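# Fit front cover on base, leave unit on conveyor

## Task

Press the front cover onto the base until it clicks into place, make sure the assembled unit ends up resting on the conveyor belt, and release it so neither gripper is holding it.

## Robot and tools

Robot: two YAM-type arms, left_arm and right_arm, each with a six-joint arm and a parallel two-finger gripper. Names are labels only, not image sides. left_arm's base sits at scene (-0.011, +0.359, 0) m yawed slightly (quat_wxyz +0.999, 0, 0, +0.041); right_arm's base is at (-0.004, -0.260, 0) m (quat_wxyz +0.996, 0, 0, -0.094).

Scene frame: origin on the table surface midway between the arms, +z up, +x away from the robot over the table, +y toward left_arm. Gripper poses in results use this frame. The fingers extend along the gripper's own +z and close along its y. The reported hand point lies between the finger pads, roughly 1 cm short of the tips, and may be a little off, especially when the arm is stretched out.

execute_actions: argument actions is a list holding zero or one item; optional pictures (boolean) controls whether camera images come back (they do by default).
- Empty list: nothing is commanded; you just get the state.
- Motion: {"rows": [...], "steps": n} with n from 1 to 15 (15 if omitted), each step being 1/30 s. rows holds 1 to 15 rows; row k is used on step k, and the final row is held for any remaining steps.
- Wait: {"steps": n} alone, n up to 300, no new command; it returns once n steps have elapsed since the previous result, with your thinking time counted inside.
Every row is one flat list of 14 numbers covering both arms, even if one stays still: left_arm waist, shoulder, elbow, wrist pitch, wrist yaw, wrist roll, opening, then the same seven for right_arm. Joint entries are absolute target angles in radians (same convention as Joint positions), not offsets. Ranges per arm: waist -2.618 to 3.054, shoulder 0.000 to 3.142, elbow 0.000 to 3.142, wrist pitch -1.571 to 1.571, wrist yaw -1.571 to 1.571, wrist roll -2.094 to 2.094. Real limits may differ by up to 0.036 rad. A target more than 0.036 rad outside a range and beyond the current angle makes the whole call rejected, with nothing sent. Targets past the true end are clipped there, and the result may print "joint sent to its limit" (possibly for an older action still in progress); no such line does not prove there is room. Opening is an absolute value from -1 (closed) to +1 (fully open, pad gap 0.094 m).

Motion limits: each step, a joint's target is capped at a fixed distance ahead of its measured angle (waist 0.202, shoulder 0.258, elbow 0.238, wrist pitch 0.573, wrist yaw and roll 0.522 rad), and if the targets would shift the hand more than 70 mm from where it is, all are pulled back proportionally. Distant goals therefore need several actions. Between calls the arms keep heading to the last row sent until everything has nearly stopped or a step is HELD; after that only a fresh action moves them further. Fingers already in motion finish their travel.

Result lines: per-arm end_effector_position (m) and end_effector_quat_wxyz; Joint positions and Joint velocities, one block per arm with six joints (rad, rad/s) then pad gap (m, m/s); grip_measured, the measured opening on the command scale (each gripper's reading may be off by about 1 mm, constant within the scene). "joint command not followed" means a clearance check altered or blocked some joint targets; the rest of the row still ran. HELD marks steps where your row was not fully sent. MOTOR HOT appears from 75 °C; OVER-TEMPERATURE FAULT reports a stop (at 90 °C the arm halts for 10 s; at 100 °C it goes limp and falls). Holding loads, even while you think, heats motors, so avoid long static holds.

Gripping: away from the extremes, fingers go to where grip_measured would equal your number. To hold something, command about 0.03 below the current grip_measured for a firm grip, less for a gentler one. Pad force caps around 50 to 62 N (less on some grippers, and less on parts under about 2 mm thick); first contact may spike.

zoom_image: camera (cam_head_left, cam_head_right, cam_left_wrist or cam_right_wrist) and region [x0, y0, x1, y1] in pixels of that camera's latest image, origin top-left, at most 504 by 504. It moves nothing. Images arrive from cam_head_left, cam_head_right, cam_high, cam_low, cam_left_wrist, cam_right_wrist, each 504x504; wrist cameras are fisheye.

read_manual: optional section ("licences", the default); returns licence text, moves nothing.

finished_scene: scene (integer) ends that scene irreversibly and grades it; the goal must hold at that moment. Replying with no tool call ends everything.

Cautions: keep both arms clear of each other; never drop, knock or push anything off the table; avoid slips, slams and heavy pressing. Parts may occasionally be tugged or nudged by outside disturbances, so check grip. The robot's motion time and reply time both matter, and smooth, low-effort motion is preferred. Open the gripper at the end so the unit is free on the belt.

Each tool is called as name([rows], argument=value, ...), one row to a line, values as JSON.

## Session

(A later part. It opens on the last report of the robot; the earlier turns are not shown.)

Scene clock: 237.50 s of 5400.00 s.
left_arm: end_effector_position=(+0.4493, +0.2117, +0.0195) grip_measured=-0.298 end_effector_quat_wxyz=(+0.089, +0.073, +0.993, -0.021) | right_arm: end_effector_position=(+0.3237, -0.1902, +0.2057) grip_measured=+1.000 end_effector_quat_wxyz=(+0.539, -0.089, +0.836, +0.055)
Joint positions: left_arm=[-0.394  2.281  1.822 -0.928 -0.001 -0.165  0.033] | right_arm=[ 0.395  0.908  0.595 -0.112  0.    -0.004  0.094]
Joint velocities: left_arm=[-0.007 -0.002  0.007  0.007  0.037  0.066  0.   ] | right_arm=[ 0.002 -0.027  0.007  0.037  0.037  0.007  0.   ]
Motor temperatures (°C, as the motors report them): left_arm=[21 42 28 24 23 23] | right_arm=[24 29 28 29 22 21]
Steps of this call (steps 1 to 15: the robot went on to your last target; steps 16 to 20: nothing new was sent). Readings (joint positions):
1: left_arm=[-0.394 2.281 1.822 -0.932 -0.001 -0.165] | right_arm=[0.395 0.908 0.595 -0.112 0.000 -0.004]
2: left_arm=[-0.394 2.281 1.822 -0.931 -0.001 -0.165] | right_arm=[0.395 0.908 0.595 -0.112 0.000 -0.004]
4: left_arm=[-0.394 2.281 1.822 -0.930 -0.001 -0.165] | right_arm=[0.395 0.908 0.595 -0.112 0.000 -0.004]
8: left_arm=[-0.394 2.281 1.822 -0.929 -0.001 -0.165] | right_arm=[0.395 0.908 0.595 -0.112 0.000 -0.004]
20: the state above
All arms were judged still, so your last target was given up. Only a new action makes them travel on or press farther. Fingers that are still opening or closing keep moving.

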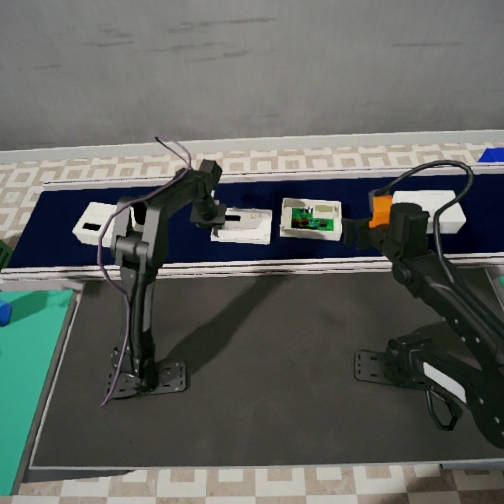

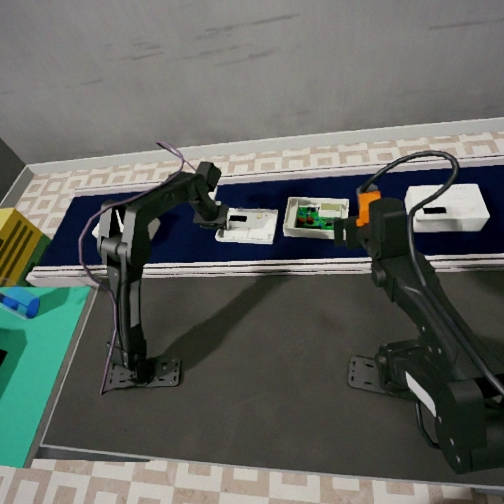

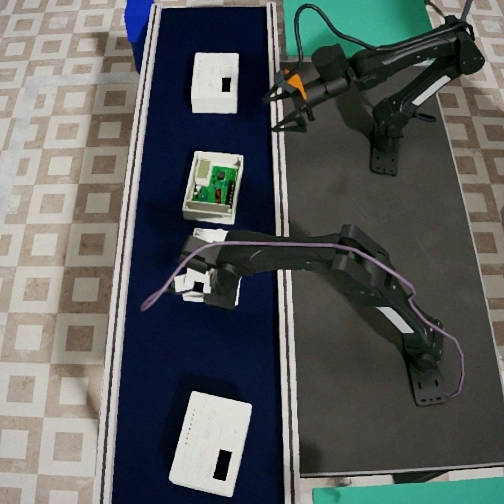

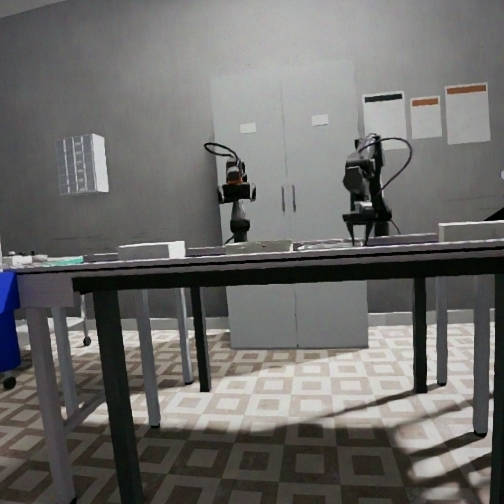

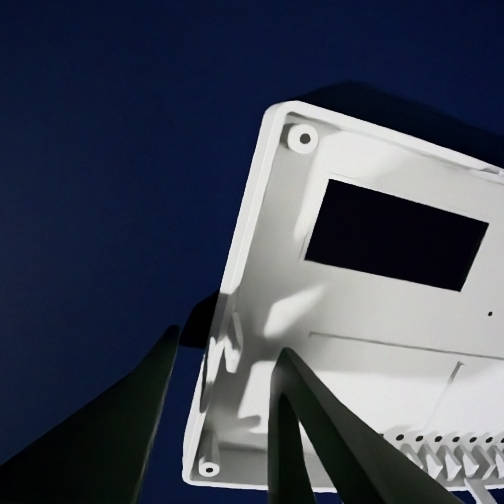

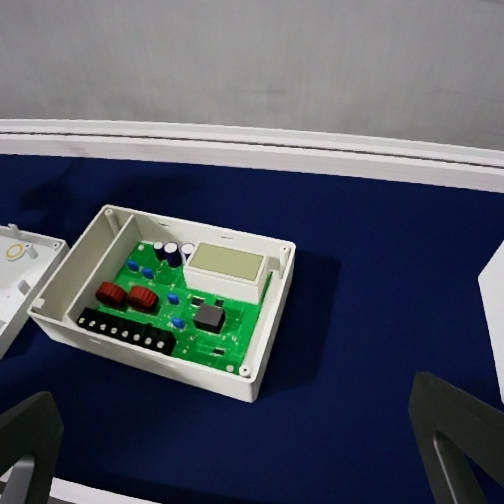

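execute_actions([
  {"rows": [[-0.4,2.275,1.81,-0.92,0,-0.17,-0.5, 0.4,0.9,0.6,-0.1,0,0,1],[-0.4,2.275,1.81,-0.92,0,-0.17,-0.6, 0.4,0.9,0.6,-0.1,0,0,1],[-0.4,2.275,1.81,-0.92,0,-0.17,-0.7, 0.4,0.9,0.6,-0.1,0,0,1],[-0.4,2.275,1.81,-0.92,0,-0.17,-0.75, 0.4,0.9,0.6,-0.1,0,0,1],[-0.4,2.275,1.81,-0.92,0,-0.17,-0.8, 0.4,0.9,0.6,-0.1,0,0,1],[-0.4,2.275,1.81,-0.92,0,-0.17,-0.85, 0.4,0.9,0.6,-0.1,0,0,1],[-0.4,2.275,1.81,-0.92,0,-0.17,-0.9, 0.4,0.9,0.6,-0.1,0,0,1],[-0.4,2.275,1.81,-0.92,0,-0.17,-0.95, 0.4,0.9,0.6,-0.1,0,0,1],[-0.4,2.275,1.81,-0.92,0,-0.17,-1, 0.4,0.9,0.6,-0.1,0,0,1]], "steps": 15},
])

Scene clock: 247.70 s of 5400.00 s.
left_arm: end_effector_position=(+0.4501, +0.2118, +0.0197) grip_measured=-0.965 end_effector_quat_wxyz=(+0.091, +0.072, +0.993, -0.020) | right_arm: end_effector_position=(+0.3237, -0.1902, +0.2057) grip_measured=+1.000 end_effector_quat_wxyz=(+0.539, -0.089, +0.836, +0.055)
Joint positions: left_arm=[-0.394  2.281  1.822 -0.925 -0.004 -0.167  0.002] | right_arm=[ 0.395  0.908  0.595 -0.112  0.    -0.004  0.094]
Joint velocities: left_arm=[-0.007  0.002  0.007  0.007  0.037 -0.051 -0.   ] | right_arm=[-0.002  0.002  0.002  0.007  0.051  0.066  0.   ]
Motor temperatures (°C, as the motors report them): left_arm=[21 42 28 24 23 23] | right_arm=[24 28 28 30 22 21]
Steps of this call (steps 1 to 90: nothing new was sent; then 6.70 s passed at rest; steps 91 to 105: all 15 steps of this action). Readings (joint positions):
91: left_arm=[-0.394 2.281 1.822 -0.928 -0.001 -0.166] | right_arm=[0.395 0.908 0.595 -0.112 0.000 -0.004]
92: left_arm=[-0.394 2.281 1.822 -0.928 -0.001 -0.166] | right_arm=[0.395 0.908 0.595 -0.112 0.000 -0.004]
94: left_arm=[-0.394 2.281 1.822 -0.928 -0.001 -0.166] | right_arm=[0.395 0.908 0.595 -0.112 0.000 -0.004]
98: left_arm=[-0.394 2.281 1.822 -0.928 -0.002 -0.166] | right_arm=[0.395 0.908 0.595 -0.112 0.000 -0.004]
105: the state above

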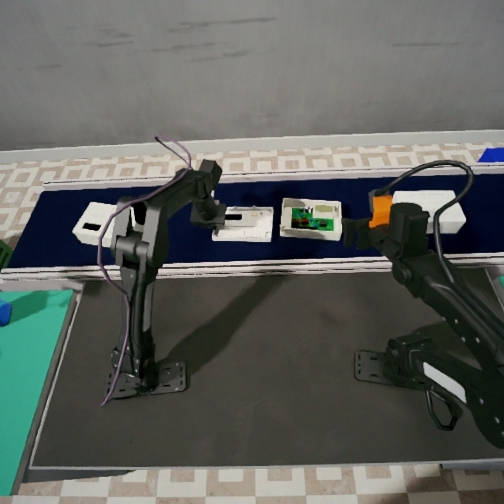

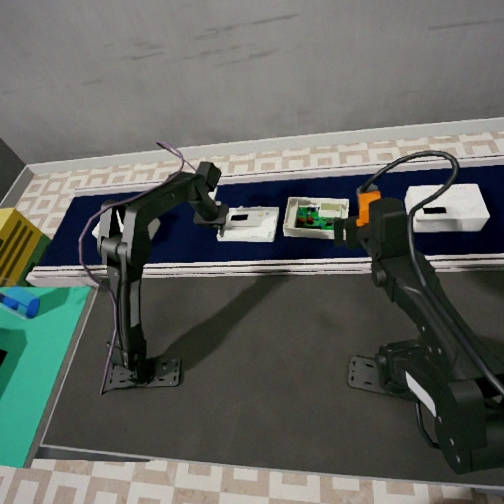

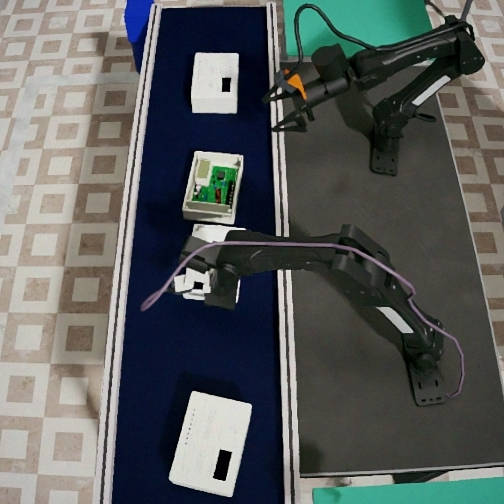

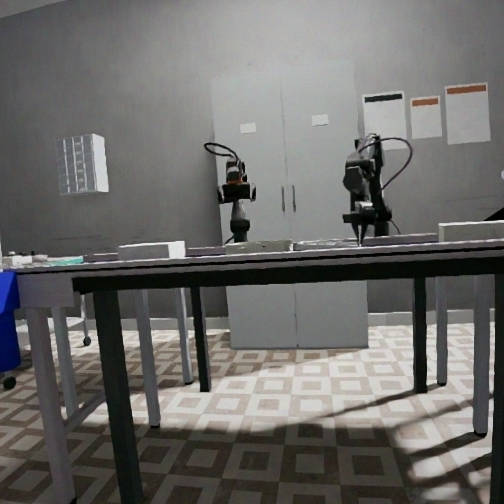

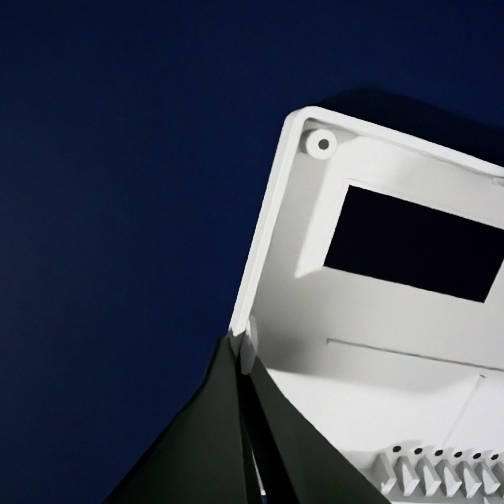

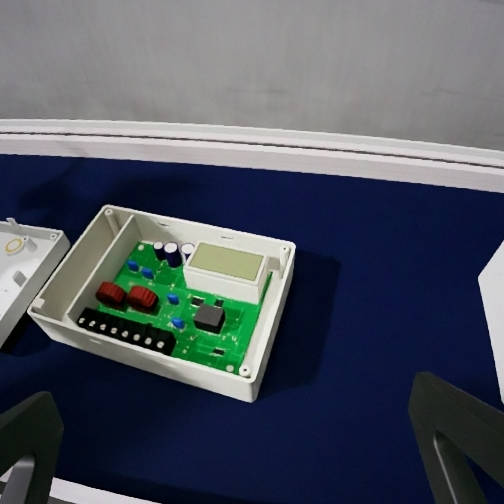

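execute_actions([
  {"rows": [[-0.4,2.265,1.835,-0.94,0,-0.17,-1, 0.4,0.9,0.6,-0.1,0,0.1,1],[-0.4,2.258,1.85,-0.96,0,-0.17,-1, 0.4,0.9,0.6,-0.1,0,0.2,1],[-0.4,2.25,1.865,-0.98,0,-0.17,-1, 0.4,0.9,0.6,-0.1,0,0.3,1],[-0.4,2.243,1.88,-1.0,0,-0.17,-1, 0.4,0.9,0.6,-0.1,0,0.4,1],[-0.4,2.236,1.895,-1.02,0,-0.17,-1, 0.4,0.9,0.6,-0.1,0,0.5,1],[-0.4,2.229,1.91,-1.04,0,-0.17,-1, 0.4,0.9,0.6,-0.1,0,0.6,1],[-0.4,2.222,1.925,-1.065,0,-0.17,-1, 0.4,0.9,0.6,-0.1,0,0.7,1],[-0.4,2.215,1.94,-1.085,0,-0.17,-1, 0.4,0.9,0.6,-0.1,0,0.8,1],[-0.4,2.208,1.955,-1.11,0,-0.17,-1, 0.4,0.9,0.6,-0.1,0,0.9,1],[-0.4,2.2,1.97,-1.13,0,-0.17,-1, 0.4,0.9,0.6,-0.1,0,1.0,1],[-0.4,2.193,1.985,-1.15,0,-0.17,-1, 0.4,0.9,0.6,-0.1,0,1.1,1],[-0.4,2.186,2.0,-1.175,0,-0.17,-1, 0.4,0.9,0.6,-0.1,0,1.2,1],[-0.4,2.18,2.015,-1.2,0,-0.17,-1, 0.4,0.9,0.6,-0.1,0,1.3,1],[-0.4,2.173,2.03,-1.22,0,-0.17,-1, 0.4,0.9,0.6,-0.1,0,1.45,1],[-0.4,2.167,2.04,-1.235,0,-0.17,-1, 0.4,0.9,0.6,-0.1,0,1.571,0]], "steps": 15},
], pictures=false)

execute_actions([
  {"steps": 25},
])

Scene clock: 327.23 s of 5400.00 s.
left_arm: end_effector_position=(+0.4458, +0.2132, +0.0924) grip_measured=-0.965 end_effector_quat_wxyz=(+0.099, +0.072, +0.992, -0.022) | right_arm: end_effector_position=(+0.3237, -0.1902, +0.2059) grip_measured=+0.859 end_effector_quat_wxyz=(+0.431, +0.360, +0.759, +0.328)
Joint positions: left_arm=[-0.394  2.209  1.989 -1.146 -0.004 -0.167  0.002] | right_arm=[ 0.395  0.908  0.595 -0.112  0.     1.094  0.087]
Joint velocities: left_arm=[-0.012 -0.291  0.422 -0.491 -0.007 -0.007 -0.001] | right_arm=[ 0.007  0.002 -0.002 -0.037 -0.051  2.835 -0.423]
Motor temperatures (°C, as the motors report them): left_arm=[21 44 29 24 23 23] | right_arm=[24 28 29 32 22 21]
Steps of this call (steps 1 to 15: the robot went on to your last target; steps 16 to 90: nothing new was sent; then 76.03 s passed at rest; steps 91 to 105: all 15 steps of this action). Readings (joint positions):
91: left_arm=[-0.394 2.281 1.822 -0.926 -0.004 -0.167] | right_arm=[0.395 0.908 0.595 -0.112 0.000 0.010]
92: left_arm=[-0.394 2.281 1.822 -0.929 -0.004 -0.167] | right_arm=[0.395 0.908 0.595 -0.112 0.000 0.042]
94: left_arm=[-0.394 2.281 1.831 -0.946 -0.004 -0.167] | right_arm=[0.395 0.908 0.595 -0.112 0.000 0.143]
98: left_arm=[-0.394 2.273 1.876 -1.013 -0.004 -0.167] | right_arm=[0.395 0.908 0.595 -0.112 0.000 0.442]
105: the state above

Scene clock: 328.07 s of 5400.00 s.
left_arm: end_effector_position=(+0.4332, +0.2173, +0.1123) grip_measured=-0.965 end_effector_quat_wxyz=(+0.089, +0.072, +0.993, -0.020) | right_arm: end_effector_position=(+0.3238, -0.1902, +0.2062) grip_measured=+0.003 end_effector_quat_wxyz=(+0.342, +0.529, +0.653, +0.421)
Joint positions: left_arm=[-0.394  2.176  2.019 -1.232 -0.004 -0.167  0.002] | right_arm=[ 0.395  0.908  0.595 -0.11   0.     1.569  0.047]
Joint velocities: left_arm=[ 0.007  0.002  0.022 -0.037 -0.081 -0.037 -0.001] | right_arm=[-0.002 -0.007 -0.012 -0.081 -0.007  0.081 -0.   ]
Motor temperatures (°C, as the motors report them): left_arm=[21 44 29 24 23 23] | right_arm=[24 28 29 32 22 21]
Steps of this call (steps 1 to 25: the robot went on to your last target). Readings (joint positions):
1: left_arm=[-0.394 2.199 2.001 -1.162 -0.004 -0.167] | right_arm=[0.395 0.908 0.595 -0.112 0.000 1.187]
2: left_arm=[-0.394 2.190 2.009 -1.173 -0.004 -0.167] | right_arm=[0.395 0.908 0.595 -0.112 0.000 1.265]
4: left_arm=[-0.394 2.178 2.018 -1.191 -0.004 -0.167] | right_arm=[0.395 0.908 0.595 -0.112 0.000 1.376]
8: left_arm=[-0.394 2.176 2.019 -1.215 -0.004 -0.167] | right_arm=[0.395 0.908 0.595 -0.111 0.000 1.492]
25: the state above

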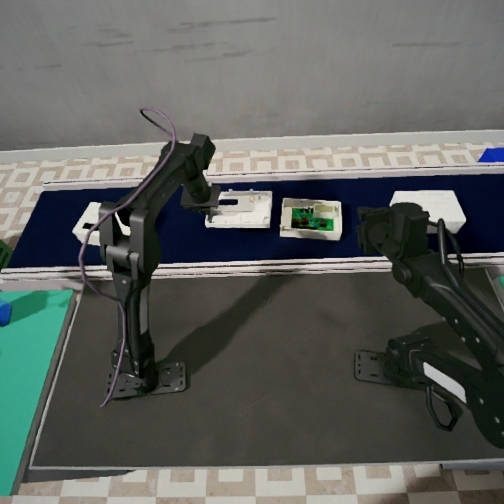

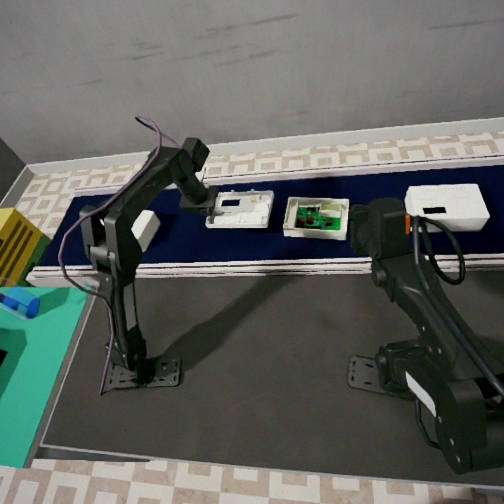

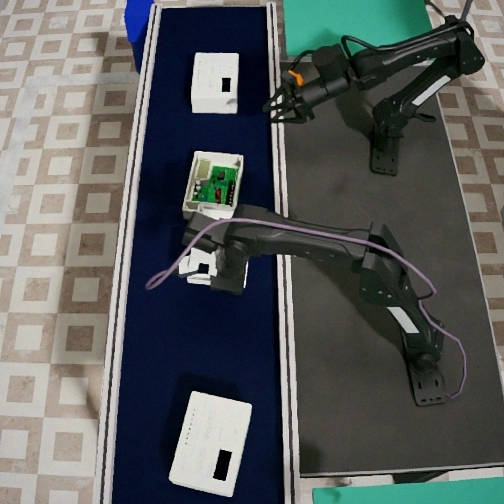

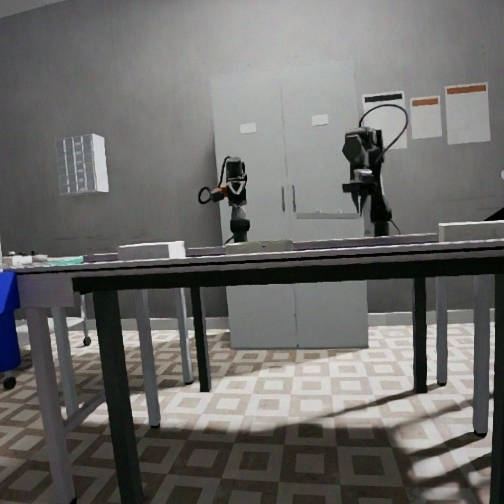

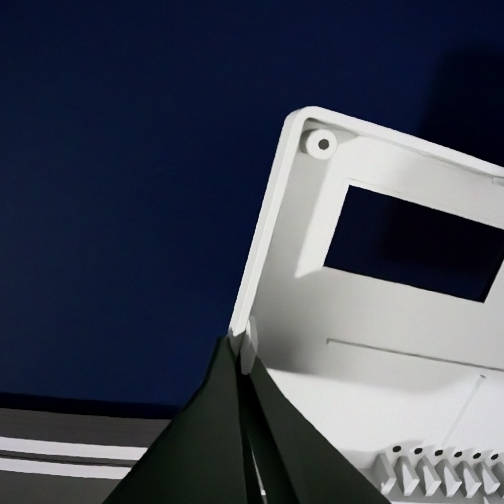

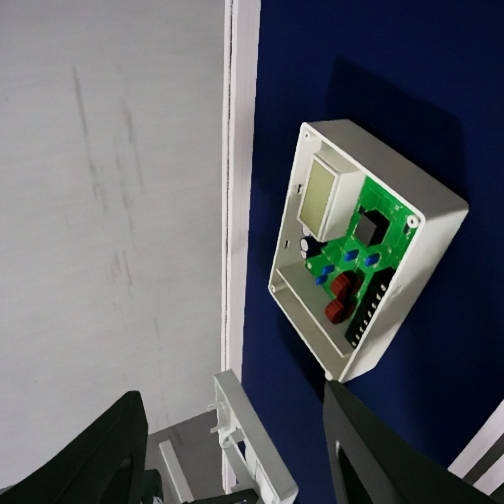

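execute_actions([
  {"rows": [[-0.41,2.17,2.05,-1.25,-0.01,-0.23,-1, 0.4,0.97,0.59,0.0,0,1.571,0],[-0.42,2.172,2.06,-1.26,-0.02,-0.29,-1, 0.4,1.04,0.58,0.1,0,1.571,0],[-0.435,2.174,2.07,-1.275,-0.03,-0.35,-1, 0.4,1.1,0.58,0.2,0,1.571,0],[-0.445,2.176,2.08,-1.29,-0.04,-0.41,-1, 0.4,1.17,0.57,0.3,0,1.571,0],[-0.46,2.178,2.09,-1.3,-0.05,-0.47,-1, 0.4,1.24,0.56,0.4,0,1.571,0],[-0.47,2.18,2.1,-1.315,-0.06,-0.53,-1, 0.4,1.3,0.55,0.5,0,1.571,0],[-0.48,2.182,2.115,-1.33,-0.07,-0.59,-1, 0.4,1.37,0.54,0.6,0,1.571,0],[-0.495,2.184,2.125,-1.34,-0.08,-0.65,-1, 0.4,1.44,0.53,0.7,0,1.571,0],[-0.505,2.186,2.135,-1.355,-0.09,-0.71,-1, 0.4,1.5,0.53,0.8,0,1.571,0],[-0.52,2.188,2.145,-1.37,-0.1,-0.77,-1, 0.4,1.57,0.52,0.9,0,1.571,0],[-0.53,2.19,2.155,-1.38,-0.11,-0.83,-1, 0.4,1.64,0.51,1.0,0,1.571,0],[-0.54,2.192,2.17,-1.395,-0.12,-0.89,-1, 0.4,1.7,0.5,1.1,0,1.571,0],[-0.555,2.194,2.18,-1.41,-0.13,-0.95,-1, 0.4,1.77,0.49,1.2,0,1.571,0],[-0.565,2.196,2.19,-1.42,-0.14,-1.01,-1, 0.4,1.84,0.485,1.32,0,1.571,0],[-0.575,2.198,2.2,-1.435,-0.15,-1.075,-1, 0.4,1.9,0.478,1.44,0,1.571,0]], "steps": 15},
], pictures=false)

execute_actions([
  {"steps": 30},
])

Scene clock: 354.13 s of 5400.00 s.
left_arm: end_effector_position=(+0.4066, +0.1684, +0.1379) grip_measured=-0.965 end_effector_quat_wxyz=(+0.091, -0.177, +0.980, -0.005) | right_arm: end_effector_position=(+0.4279, -0.1679, +0.0879) grip_measured=+0.002 end_effector_quat_wxyz=(+0.376, +0.505, +0.622, +0.466)
Joint positions: left_arm=[-0.552  2.194  2.152 -1.376 -0.102 -0.818  0.002] | right_arm=[ 0.395  1.789  0.504  0.999 -0.002  1.572  0.047]
Joint velocities: left_arm=[-0.32   0.046  0.305 -0.33  -0.242 -1.722 -0.   ] | right_arm=[ 0.022  1.795 -0.208  3.568  0.007  0.037 -0.   ]
Motor temperatures (°C, as the motors report them): left_arm=[21 44 31 24 23 23] | right_arm=[24 27 29 32 22 21]
Steps of this call (steps 1 to 30: the robot went on to your last target; steps 31 to 90: nothing new was sent; then 22.57 s passed at rest; steps 91 to 105: all 15 steps of this action). Readings (joint positions):
91: left_arm=[-0.394 2.176 2.019 -1.233 -0.004 -0.175] | right_arm=[0.395 0.913 0.595 -0.101 0.000 1.571]
92: left_arm=[-0.396 2.176 2.020 -1.237 -0.008 -0.194] | right_arm=[0.395 0.933 0.595 -0.069 0.000 1.571]
94: left_arm=[-0.405 2.179 2.031 -1.254 -0.019 -0.254] | right_arm=[0.395 1.022 0.595 0.048 0.000 1.571]
98: left_arm=[-0.453 2.185 2.072 -1.294 -0.048 -0.432] | right_arm=[0.395 1.305 0.575 0.364 0.000 1.571]
105: the state above

Scene clock: 355.13 s of 5400.00 s.
left_arm: end_effector_position=(+0.3954, +0.1682, +0.1417) grip_measured=-0.965 end_effector_quat_wxyz=(+0.089, -0.285, +0.954, +0.009) | right_arm: end_effector_position=(+0.4371, -0.1651, +0.1387) grip_measured=+0.002 end_effector_quat_wxyz=(+0.447, +0.442, +0.546, +0.554)
Joint positions: left_arm=[-0.577  2.195  2.17  -1.433 -0.138 -1.069  0.002] | right_arm=[ 0.397  1.902  0.487  1.428 -0.003  1.572  0.047]
Joint velocities: left_arm=[-0.002 -0.002  0.012 -0.007 -0.066  0.007  0.   ] | right_arm=[-0.012 -0.002  0.002 -0.037 -0.022 -0.066 -0.001]
Motor temperatures (°C, as the motors report them): left_arm=[21 44 31 24 23 23] | right_arm=[24 28 29 33 22 21]
Steps of this call (steps 1 to 30: the robot went on to your last target). Readings (joint positions):
1: left_arm=[-0.562 2.195 2.160 -1.387 -0.109 -0.869] | right_arm=[0.397 1.840 0.501 1.097 -0.003 1.572]
2: left_arm=[-0.569 2.195 2.165 -1.395 -0.114 -0.909] | right_arm=[0.397 1.873 0.499 1.164 -0.003 1.572]
4: left_arm=[-0.577 2.195 2.170 -1.408 -0.121 -0.967] | right_arm=[0.397 1.900 0.491 1.249 -0.003 1.572]
8: left_arm=[-0.577 2.195 2.170 -1.424 -0.132 -1.027] | right_arm=[0.397 1.902 0.487 1.356 -0.003 1.572]
30: the state above

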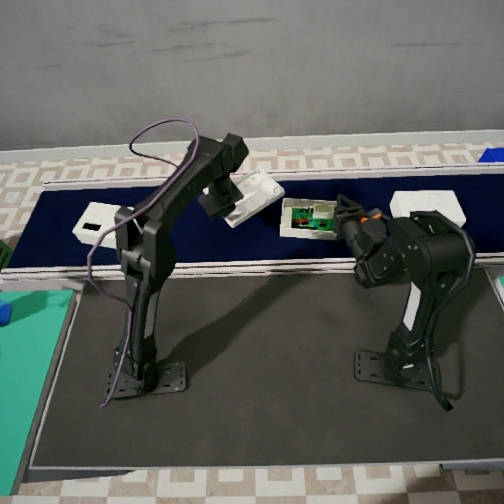

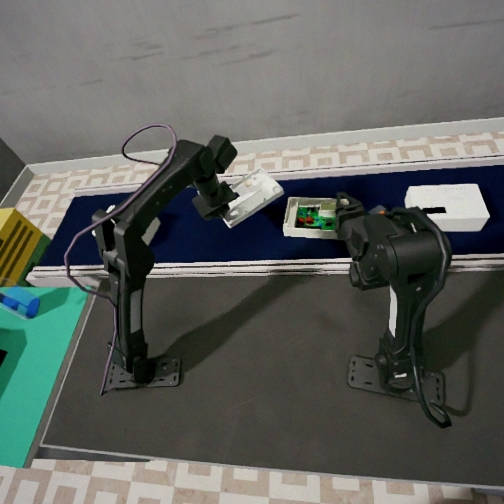

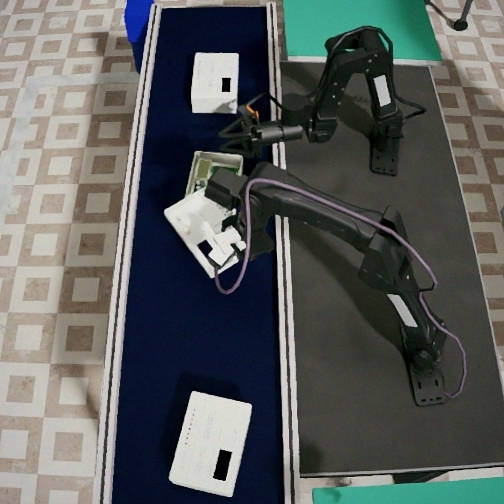

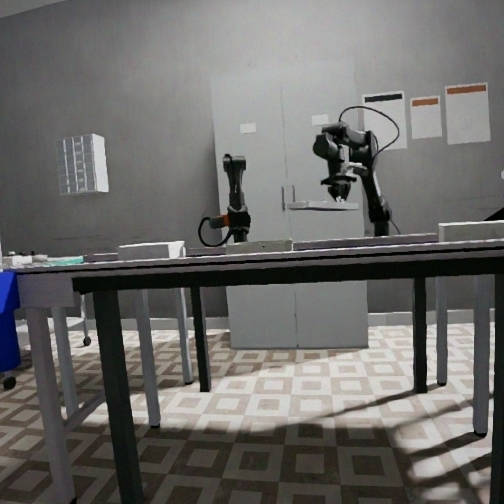

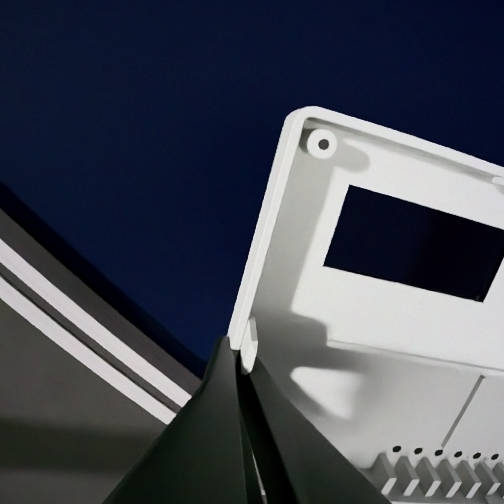

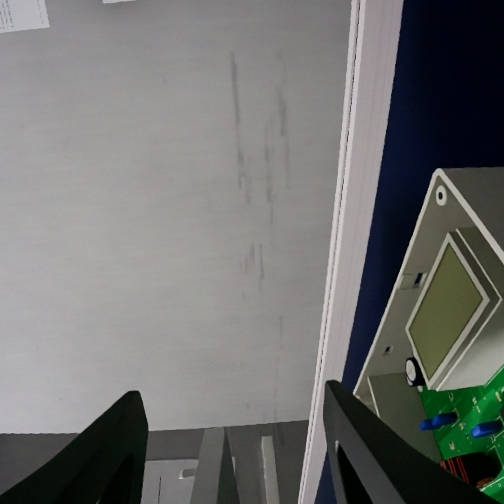

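execute_actions([
  {"rows": [[-0.575,2.198,2.2,-1.435,-0.15,-1.075,-1, 0.44,1.9,0.478,1.44,0,1.571,0],[-0.575,2.198,2.2,-1.435,-0.15,-1.075,-1, 0.48,1.9,0.478,1.44,0,1.571,0],[-0.575,2.198,2.2,-1.435,-0.15,-1.075,-1, 0.52,1.9,0.478,1.44,0,1.571,0],[-0.575,2.198,2.2,-1.435,-0.15,-1.075,-1, 0.56,1.9,0.478,1.44,0,1.571,0],[-0.575,2.198,2.2,-1.435,-0.15,-1.075,-1, 0.6,1.9,0.478,1.44,0,1.571,0],[-0.575,2.198,2.2,-1.435,-0.15,-1.075,-1, 0.64,1.9,0.478,1.44,0,1.571,0],[-0.575,2.198,2.2,-1.435,-0.15,-1.075,-1, 0.68,1.9,0.478,1.44,0,1.571,0],[-0.575,2.198,2.2,-1.435,-0.15,-1.075,-1, 0.72,1.9,0.478,1.44,0,1.571,0],[-0.575,2.198,2.2,-1.435,-0.15,-1.075,-1, 0.76,1.9,0.478,1.44,0,1.571,0],[-0.575,2.198,2.2,-1.435,-0.15,-1.075,-1, 0.8,1.9,0.478,1.44,0,1.571,0],[-0.575,2.198,2.2,-1.435,-0.15,-1.075,-1, 0.83,1.9,0.478,1.44,0,1.571,0],[-0.575,2.198,2.2,-1.435,-0.15,-1.075,-1, 0.86,1.9,0.478,1.44,0,1.571,0]], "steps": 15},
], pictures=false)

execute_actions([
  {"steps": 20},
])

Scene clock: 372.43 s of 5400.00 s.
left_arm: end_effector_position=(+0.3954, +0.1682, +0.1417) grip_measured=-0.965 end_effector_quat_wxyz=(+0.089, -0.285, +0.954, +0.009) | right_arm: end_effector_position=(+0.3456, +0.0253, +0.1387) grip_measured=+0.002 end_effector_quat_wxyz=(+0.304, +0.301, +0.635, +0.643)
Joint positions: left_arm=[-0.577  2.195  2.17  -1.433 -0.138 -1.069  0.002] | right_arm=[ 0.867  1.902  0.487  1.428 -0.007  1.572  0.047]
Joint velocities: left_arm=[-0.002 -0.007 -0.007  0.037  0.007  0.007 -0.002] | right_arm=[ 0.203 -0.002  0.002  0.022 -0.11   0.051  0.   ]
Motor temperatures (°C, as the motors report them): left_arm=[21 43 32 24 23 23] | right_arm=[24 29 28 33 22 21]
Steps of this call (steps 1 to 15: the robot went on to your last target; steps 16 to 90: nothing new was sent; then 13.80 s passed at rest; steps 91 to 105: all 15 steps of this action). Readings (joint positions):
91: left_arm=[-0.577 2.195 2.170 -1.433 -0.138 -1.069] | right_arm=[0.400 1.902 0.487 1.428 -0.000 1.572]
92: left_arm=[-0.577 2.195 2.170 -1.433 -0.138 -1.069] | right_arm=[0.412 1.902 0.487 1.428 0.004 1.572]
94: left_arm=[-0.577 2.195 2.170 -1.433 -0.138 -1.069] | right_arm=[0.468 1.902 0.487 1.428 0.009 1.572]
98: left_arm=[-0.577 2.195 2.170 -1.433 -0.138 -1.069] | right_arm=[0.644 1.902 0.487 1.428 0.007 1.572]
105: the state above

Scene clock: 373.10 s of 5400.00 s.
left_arm: end_effector_position=(+0.3954, +0.1682, +0.1417) grip_measured=-0.965 end_effector_quat_wxyz=(+0.089, -0.285, +0.954, +0.009) | right_arm: end_effector_position=(+0.3457, +0.0251, +0.1387) grip_measured=+0.002 end_effector_quat_wxyz=(+0.304, +0.301, +0.635, +0.643)
Joint positions: left_arm=[-0.577  2.195  2.17  -1.433 -0.138 -1.069  0.002] | right_arm=[ 0.867  1.902  0.487  1.428 -0.007  1.572  0.047]
Joint velocities: left_arm=[-0.017 -0.007  0.002 -0.022 -0.066 -0.007 -0.001] | right_arm=[ 0.017  0.002 -0.007 -0.066  0.007 -0.007  0.   ]
Motor temperatures (°C, as the motors report them): left_arm=[21 43 32 24 23 23] | right_arm=[24 29 28 33 22 21]
Steps of this call (steps 1 to 15: the robot went on to your last target; steps 16 to 20: nothing new was sent). Readings (joint positions):
1: left_arm=[-0.577 2.195 2.170 -1.433 -0.138 -1.069] | right_arm=[0.870 1.902 0.487 1.428 -0.007 1.572]
2: left_arm=[-0.577 2.195 2.170 -1.433 -0.138 -1.069] | right_arm=[0.869 1.902 0.487 1.428 -0.007 1.572]
4: left_arm=[-0.577 2.195 2.170 -1.433 -0.138 -1.069] | right_arm=[0.867 1.902 0.487 1.428 -0.007 1.572]
8: left_arm=[-0.577 2.195 2.170 -1.433 -0.138 -1.069] | right_arm=[0.867 1.902 0.487 1.428 -0.007 1.572]
20: the state above
All arms were judged still, so your last target was given up. Only a new action makes them travel on or press farther. Fingers that are still opening or closing keep moving.

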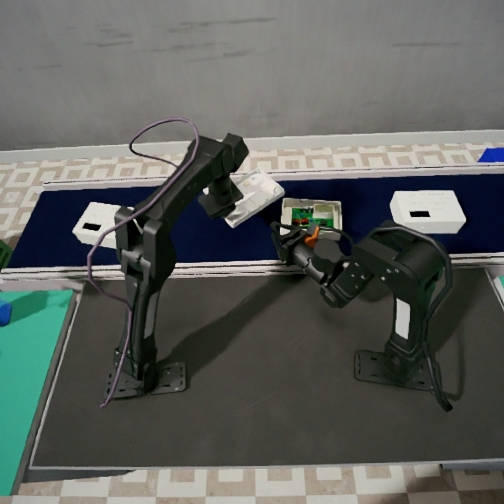

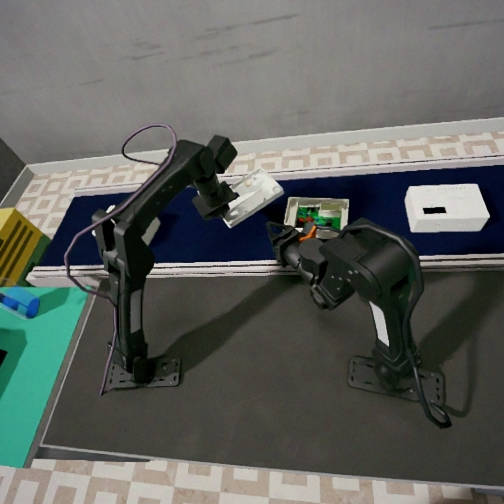

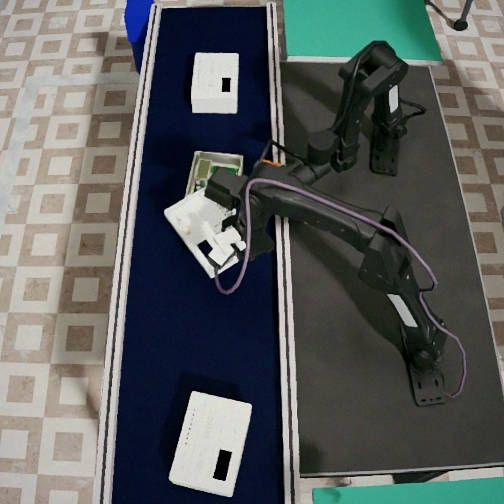

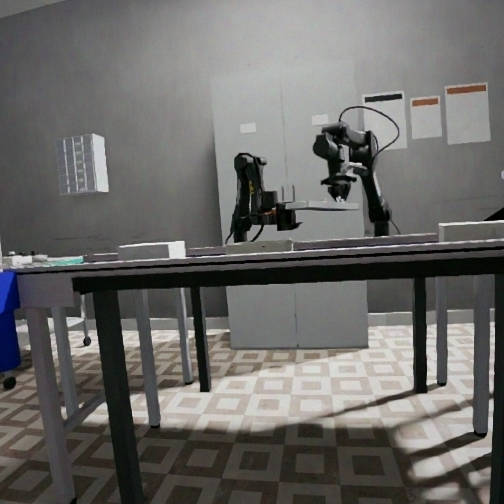

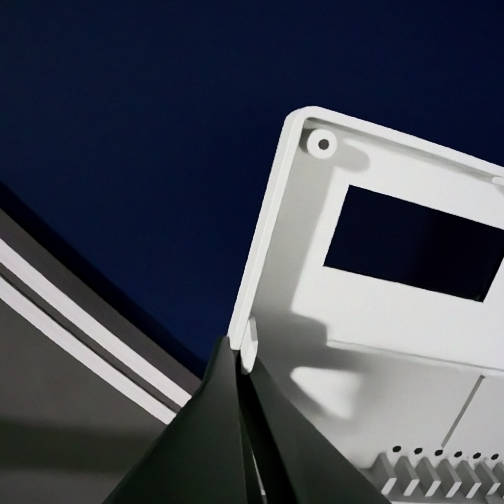

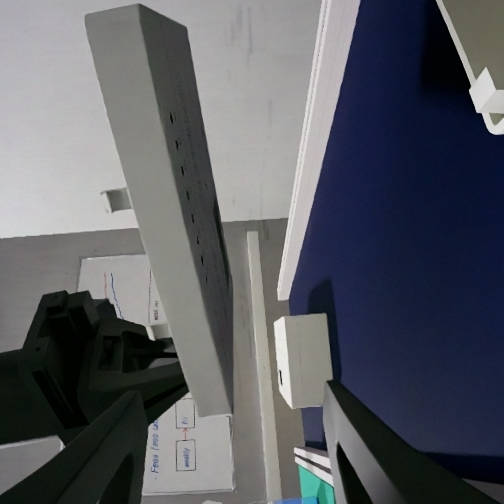

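execute_actions([
  {"rows": [[-0.575,2.198,2.2,-1.435,-0.15,-1.075,-1, 0.86,1.9,0.52,1.4,0,1.55,0],[-0.575,2.198,2.2,-1.435,-0.15,-1.075,-1, 0.86,1.9,0.55,1.37,0,1.53,0],[-0.575,2.198,2.2,-1.435,-0.15,-1.075,-1, 0.86,1.9,0.58,1.34,0,1.51,0],[-0.575,2.198,2.2,-1.435,-0.15,-1.075,-1, 0.86,1.9,0.61,1.31,0,1.49,0],[-0.575,2.198,2.2,-1.435,-0.15,-1.075,-1, 0.86,1.9,0.64,1.28,0,1.49,0],[-0.575,2.198,2.2,-1.435,-0.15,-1.075,-1, 0.86,1.905,0.67,1.25,0,1.49,0],[-0.575,2.198,2.2,-1.435,-0.15,-1.075,-1, 0.86,1.91,0.695,1.225,0,1.49,0],[-0.575,2.198,2.2,-1.435,-0.15,-1.075,-1, 0.86,1.91,0.715,1.21,0,1.49,0]], "steps": 15},
], pictures=false)

execute_actions([
  {"steps": 20},
])

Scene clock: 396.43 s of 5400.00 s.
left_arm: end_effector_position=(+0.3953, +0.1682, +0.1416) grip_measured=-0.965 end_effector_quat_wxyz=(+0.089, -0.285, +0.954, +0.009) | right_arm: end_effector_position=(+0.3823, +0.0545, +0.1722) grip_measured=+0.002 end_effector_quat_wxyz=(+0.331, +0.275, +0.634, +0.642)
Joint positions: left_arm=[-0.577  2.195  2.17  -1.433 -0.138 -1.069  0.002] | right_arm=[ 0.867  1.902  0.701  1.245 -0.007  1.505  0.047]
Joint velocities: left_arm=[ 0.027 -0.002 -0.012 -0.081  0.022 -0.037  0.001] | right_arm=[-0.007 -0.012  0.002 -0.183 -0.022 -0.037  0.001]
Motor temperatures (°C, as the motors report them): left_arm=[21 43 33 24 23 23] | right_arm=[24 30 27 34 22 21]
Steps of this call (steps 1 to 90: nothing new was sent; then 19.83 s passed at rest; steps 91 to 105: all 15 steps of this action). Readings (joint positions):
91: left_arm=[-0.577 2.195 2.170 -1.433 -0.138 -1.069] | right_arm=[0.867 1.902 0.488 1.426 -0.007 1.571]
92: left_arm=[-0.577 2.195 2.170 -1.433 -0.138 -1.069] | right_arm=[0.867 1.902 0.494 1.418 -0.007 1.566]
94: left_arm=[-0.577 2.195 2.170 -1.433 -0.138 -1.069] | right_arm=[0.867 1.902 0.529 1.382 -0.007 1.548]
98: left_arm=[-0.577 2.195 2.170 -1.433 -0.138 -1.069] | right_arm=[0.867 1.902 0.650 1.301 -0.007 1.520]
105: the state above

Scene clock: 397.10 s of 5400.00 s.
left_arm: end_effector_position=(+0.3953, +0.1682, +0.1416) grip_measured=-0.965 end_effector_quat_wxyz=(+0.089, -0.285, +0.954, +0.009) | right_arm: end_effector_position=(+0.3824, +0.0546, +0.1665) grip_measured=+0.002 end_effector_quat_wxyz=(+0.328, +0.277, +0.643, +0.634)
Joint positions: left_arm=[-0.577  2.195  2.17  -1.433 -0.138 -1.069  0.002] | right_arm=[ 0.867  1.902  0.701  1.222 -0.007  1.501  0.047]
Joint velocities: left_arm=[-0.007 -0.017 -0.012 -0.007  0.037 -0.066 -0.   ] | right_arm=[-0.027  0.007 -0.012 -0.037  0.007 -0.081 -0.   ]
Motor temperatures (°C, as the motors report them): left_arm=[21 43 33 24 23 23] | right_arm=[24 30 27 34 22 21]
Steps of this call (steps 1 to 20: the robot went on to your last target). Readings (joint positions):
1: left_arm=[-0.577 2.195 2.170 -1.433 -0.138 -1.069] | right_arm=[0.867 1.902 0.701 1.239 -0.007 1.504]
2: left_arm=[-0.577 2.195 2.170 -1.433 -0.138 -1.069] | right_arm=[0.867 1.902 0.701 1.235 -0.007 1.503]
4: left_arm=[-0.577 2.195 2.170 -1.433 -0.138 -1.069] | right_arm=[0.867 1.902 0.701 1.229 -0.007 1.503]
8: left_arm=[-0.577 2.195 2.170 -1.433 -0.138 -1.069] | right_arm=[0.867 1.902 0.701 1.224 -0.007 1.502]
20: the state above

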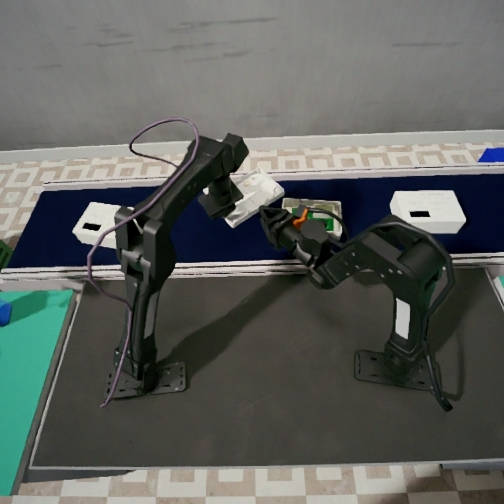

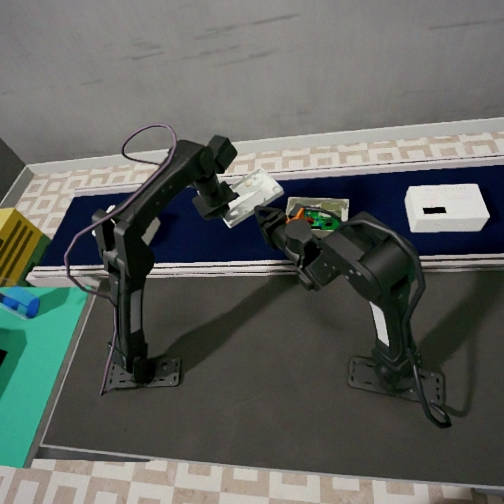

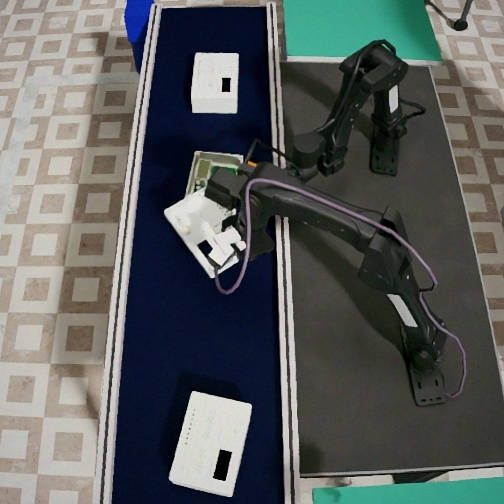

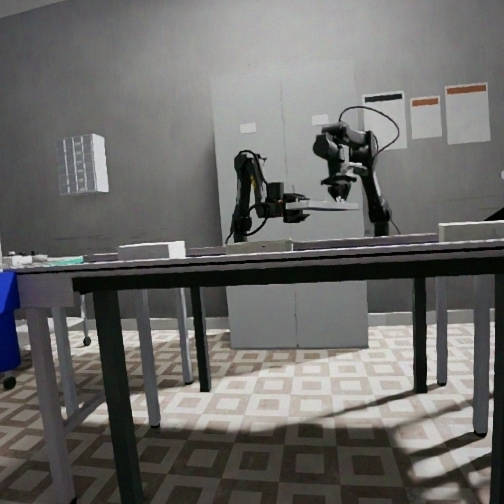

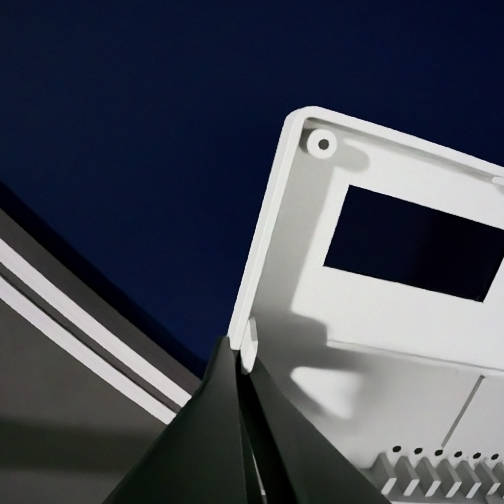

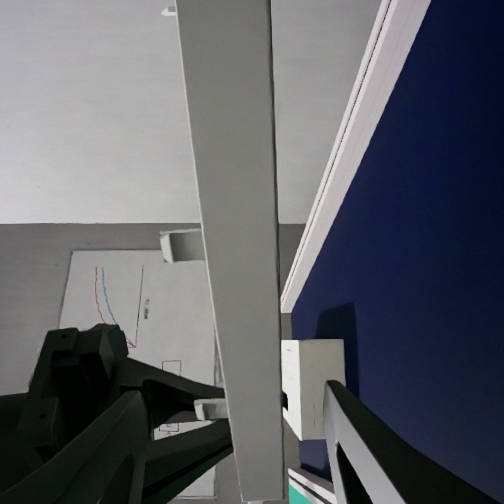

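execute_actions([
  {"rows": [[-0.575,2.198,2.2,-1.435,-0.15,-1.075,-1, 0.86,1.92,0.73,1.205,0,1.49,0],[-0.575,2.198,2.2,-1.435,-0.15,-1.075,-1, 0.86,1.93,0.745,1.2,0,1.49,0],[-0.575,2.198,2.2,-1.435,-0.15,-1.075,-1, 0.86,1.94,0.76,1.195,0,1.49,0],[-0.575,2.198,2.2,-1.435,-0.15,-1.075,-1, 0.86,1.95,0.775,1.19,0,1.49,0],[-0.575,2.198,2.2,-1.435,-0.15,-1.075,-1, 0.86,1.96,0.79,1.185,0,1.49,0],[-0.575,2.198,2.2,-1.435,-0.15,-1.075,-1, 0.86,1.97,0.805,1.18,0,1.49,0],[-0.575,2.198,2.2,-1.435,-0.15,-1.075,-1, 0.86,1.98,0.82,1.175,0,1.49,0],[-0.575,2.198,2.2,-1.435,-0.15,-1.075,-1, 0.86,1.99,0.835,1.17,0,1.49,0],[-0.575,2.198,2.2,-1.435,-0.15,-1.075,-1, 0.86,2.0,0.85,1.165,0,1.49,0],[-0.575,2.198,2.2,-1.435,-0.15,-1.075,-1, 0.86,2.01,0.865,1.16,0,1.49,0],[-0.575,2.198,2.2,-1.435,-0.15,-1.075,-1, 0.86,2.02,0.88,1.157,0,1.49,0],[-0.575,2.198,2.2,-1.435,-0.15,-1.075,-1, 0.86,2.025,0.893,1.155,0,1.49,0]], "steps": 15},
], pictures=false)

execute_actions([
  {"steps": 20},
])

zoom_image(camera="cam_head_left", region=[190, 150, 350, 270])

Scene clock: 418.73 s of 5400.00 s.
left_arm: end_effector_position=(+0.3953, +0.1682, +0.1416) grip_measured=-0.965 end_effector_quat_wxyz=(+0.089, -0.285, +0.954, +0.009) | right_arm: end_effector_position=(+0.4123, +0.0787, +0.1640) grip_measured=+0.002 end_effector_quat_wxyz=(+0.329, +0.277, +0.641, +0.636)
Joint positions: left_arm=[-0.577  2.195  2.17  -1.433 -0.138 -1.069  0.002] | right_arm=[ 0.867  2.016  0.867  1.173 -0.007  1.501  0.047]
Joint velocities: left_arm=[-0.017  0.007 -0.017 -0.095  0.022 -0.022 -0.   ] | right_arm=[-0.017  0.022  0.051 -0.11  -0.022 -0.051  0.   ]
Motor temperatures (°C, as the motors report them): left_arm=[21 43 33 24 23 23] | right_arm=[24 30 28 33 22 21]
Steps of this call (steps 1 to 15: the robot went on to your last target; steps 16 to 90: nothing new was sent; then 18.13 s passed at rest; steps 91 to 105: all 15 steps of this action). Readings (joint positions):
91: left_arm=[-0.577 2.195 2.170 -1.433 -0.138 -1.069] | right_arm=[0.867 1.902 0.701 1.221 -0.007 1.501]
92: left_arm=[-0.577 2.195 2.170 -1.433 -0.138 -1.069] | right_arm=[0.867 1.904 0.703 1.220 -0.007 1.501]
94: left_arm=[-0.577 2.195 2.170 -1.433 -0.138 -1.069] | right_arm=[0.867 1.918 0.724 1.216 -0.007 1.501]
98: left_arm=[-0.577 2.195 2.170 -1.433 -0.138 -1.069] | right_arm=[0.867 1.961 0.785 1.201 -0.007 1.501]
105: the state above

Scene clock: 419.40 s of 5400.00 s.
left_arm: end_effector_position=(+0.3953, +0.1682, +0.1416) grip_measured=-0.965 end_effector_quat_wxyz=(+0.089, -0.285, +0.954, +0.009) | right_arm: end_effector_position=(+0.4125, +0.0789, +0.1625) grip_measured=+0.002 end_effector_quat_wxyz=(+0.328, +0.278, +0.643, +0.634)
Joint positions: left_arm=[-0.577  2.195  2.17  -1.433 -0.138 -1.069  0.002] | right_arm=[ 0.867  2.016  0.868  1.166 -0.007  1.501  0.047]
Joint velocities: left_arm=[-0.002  0.007 -0.012 -0.066 -0.095 -0.037  0.   ] | right_arm=[-0.007 -0.012  0.007  0.007 -0.022  0.051 -0.   ]
Motor temperatures (°C, as the motors report them): left_arm=[21 43 33 24 23 23] | right_arm=[24 30 28 33 22 21]
Steps of this call (steps 1 to 15: the robot went on to your last target; steps 16 to 20: nothing new was sent). Readings (joint positions):
1: left_arm=[-0.577 2.195 2.170 -1.433 -0.138 -1.069] | right_arm=[0.867 2.016 0.868 1.171 -0.007 1.501]
2: left_arm=[-0.577 2.195 2.170 -1.433 -0.138 -1.069] | right_arm=[0.867 2.016 0.868 1.170 -0.007 1.501]
4: left_arm=[-0.577 2.195 2.170 -1.433 -0.138 -1.069] | right_arm=[0.867 2.016 0.868 1.169 -0.007 1.501]
8: left_arm=[-0.577 2.195 2.170 -1.433 -0.138 -1.069] | right_arm=[0.867 2.016 0.868 1.167 -0.007 1.501]
20: the state above
All arms were judged still, so your last target was given up. Only a new action makes them travel on or press farther. Fingers that are still opening or closing keep moving.

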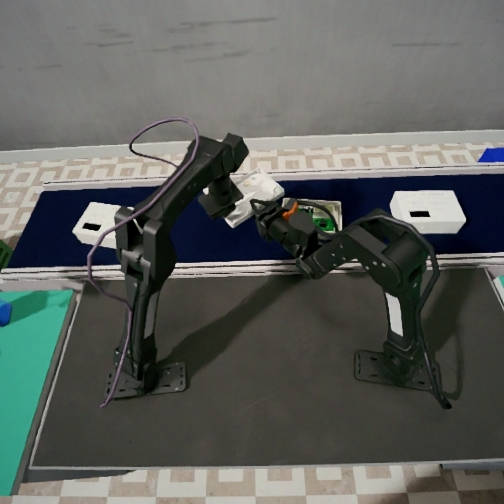

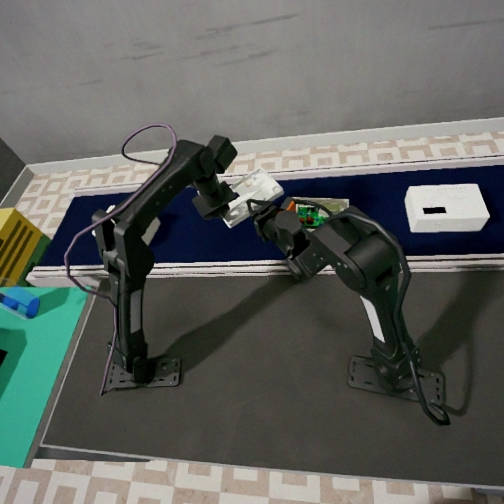

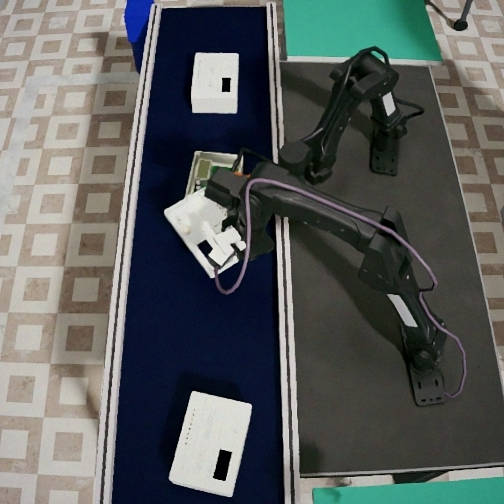

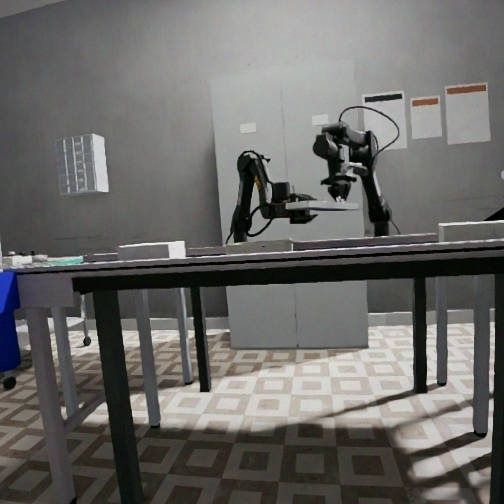

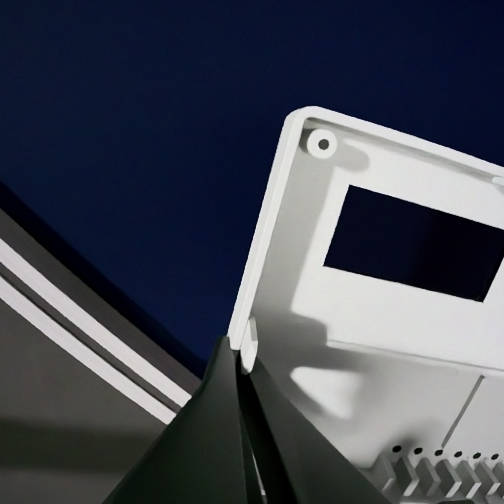

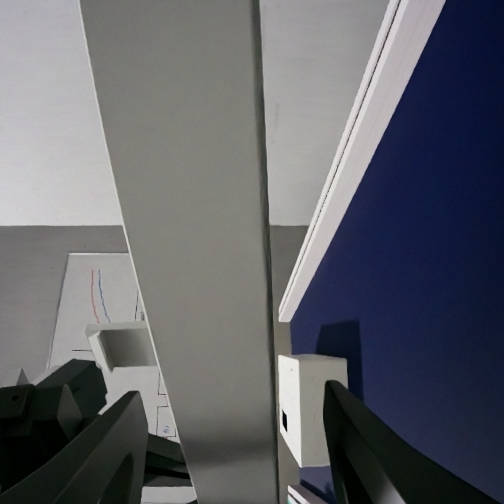

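Region (190, 150, 350, 270) of cam_head_left's 504x504 image, scaled by 3.150, with more detail than that image has; it fills the top 378 rows of this view, and the rest is white.

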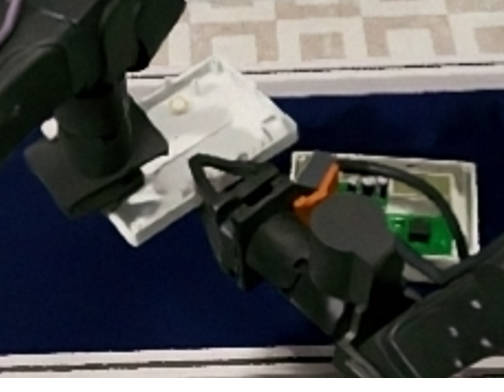

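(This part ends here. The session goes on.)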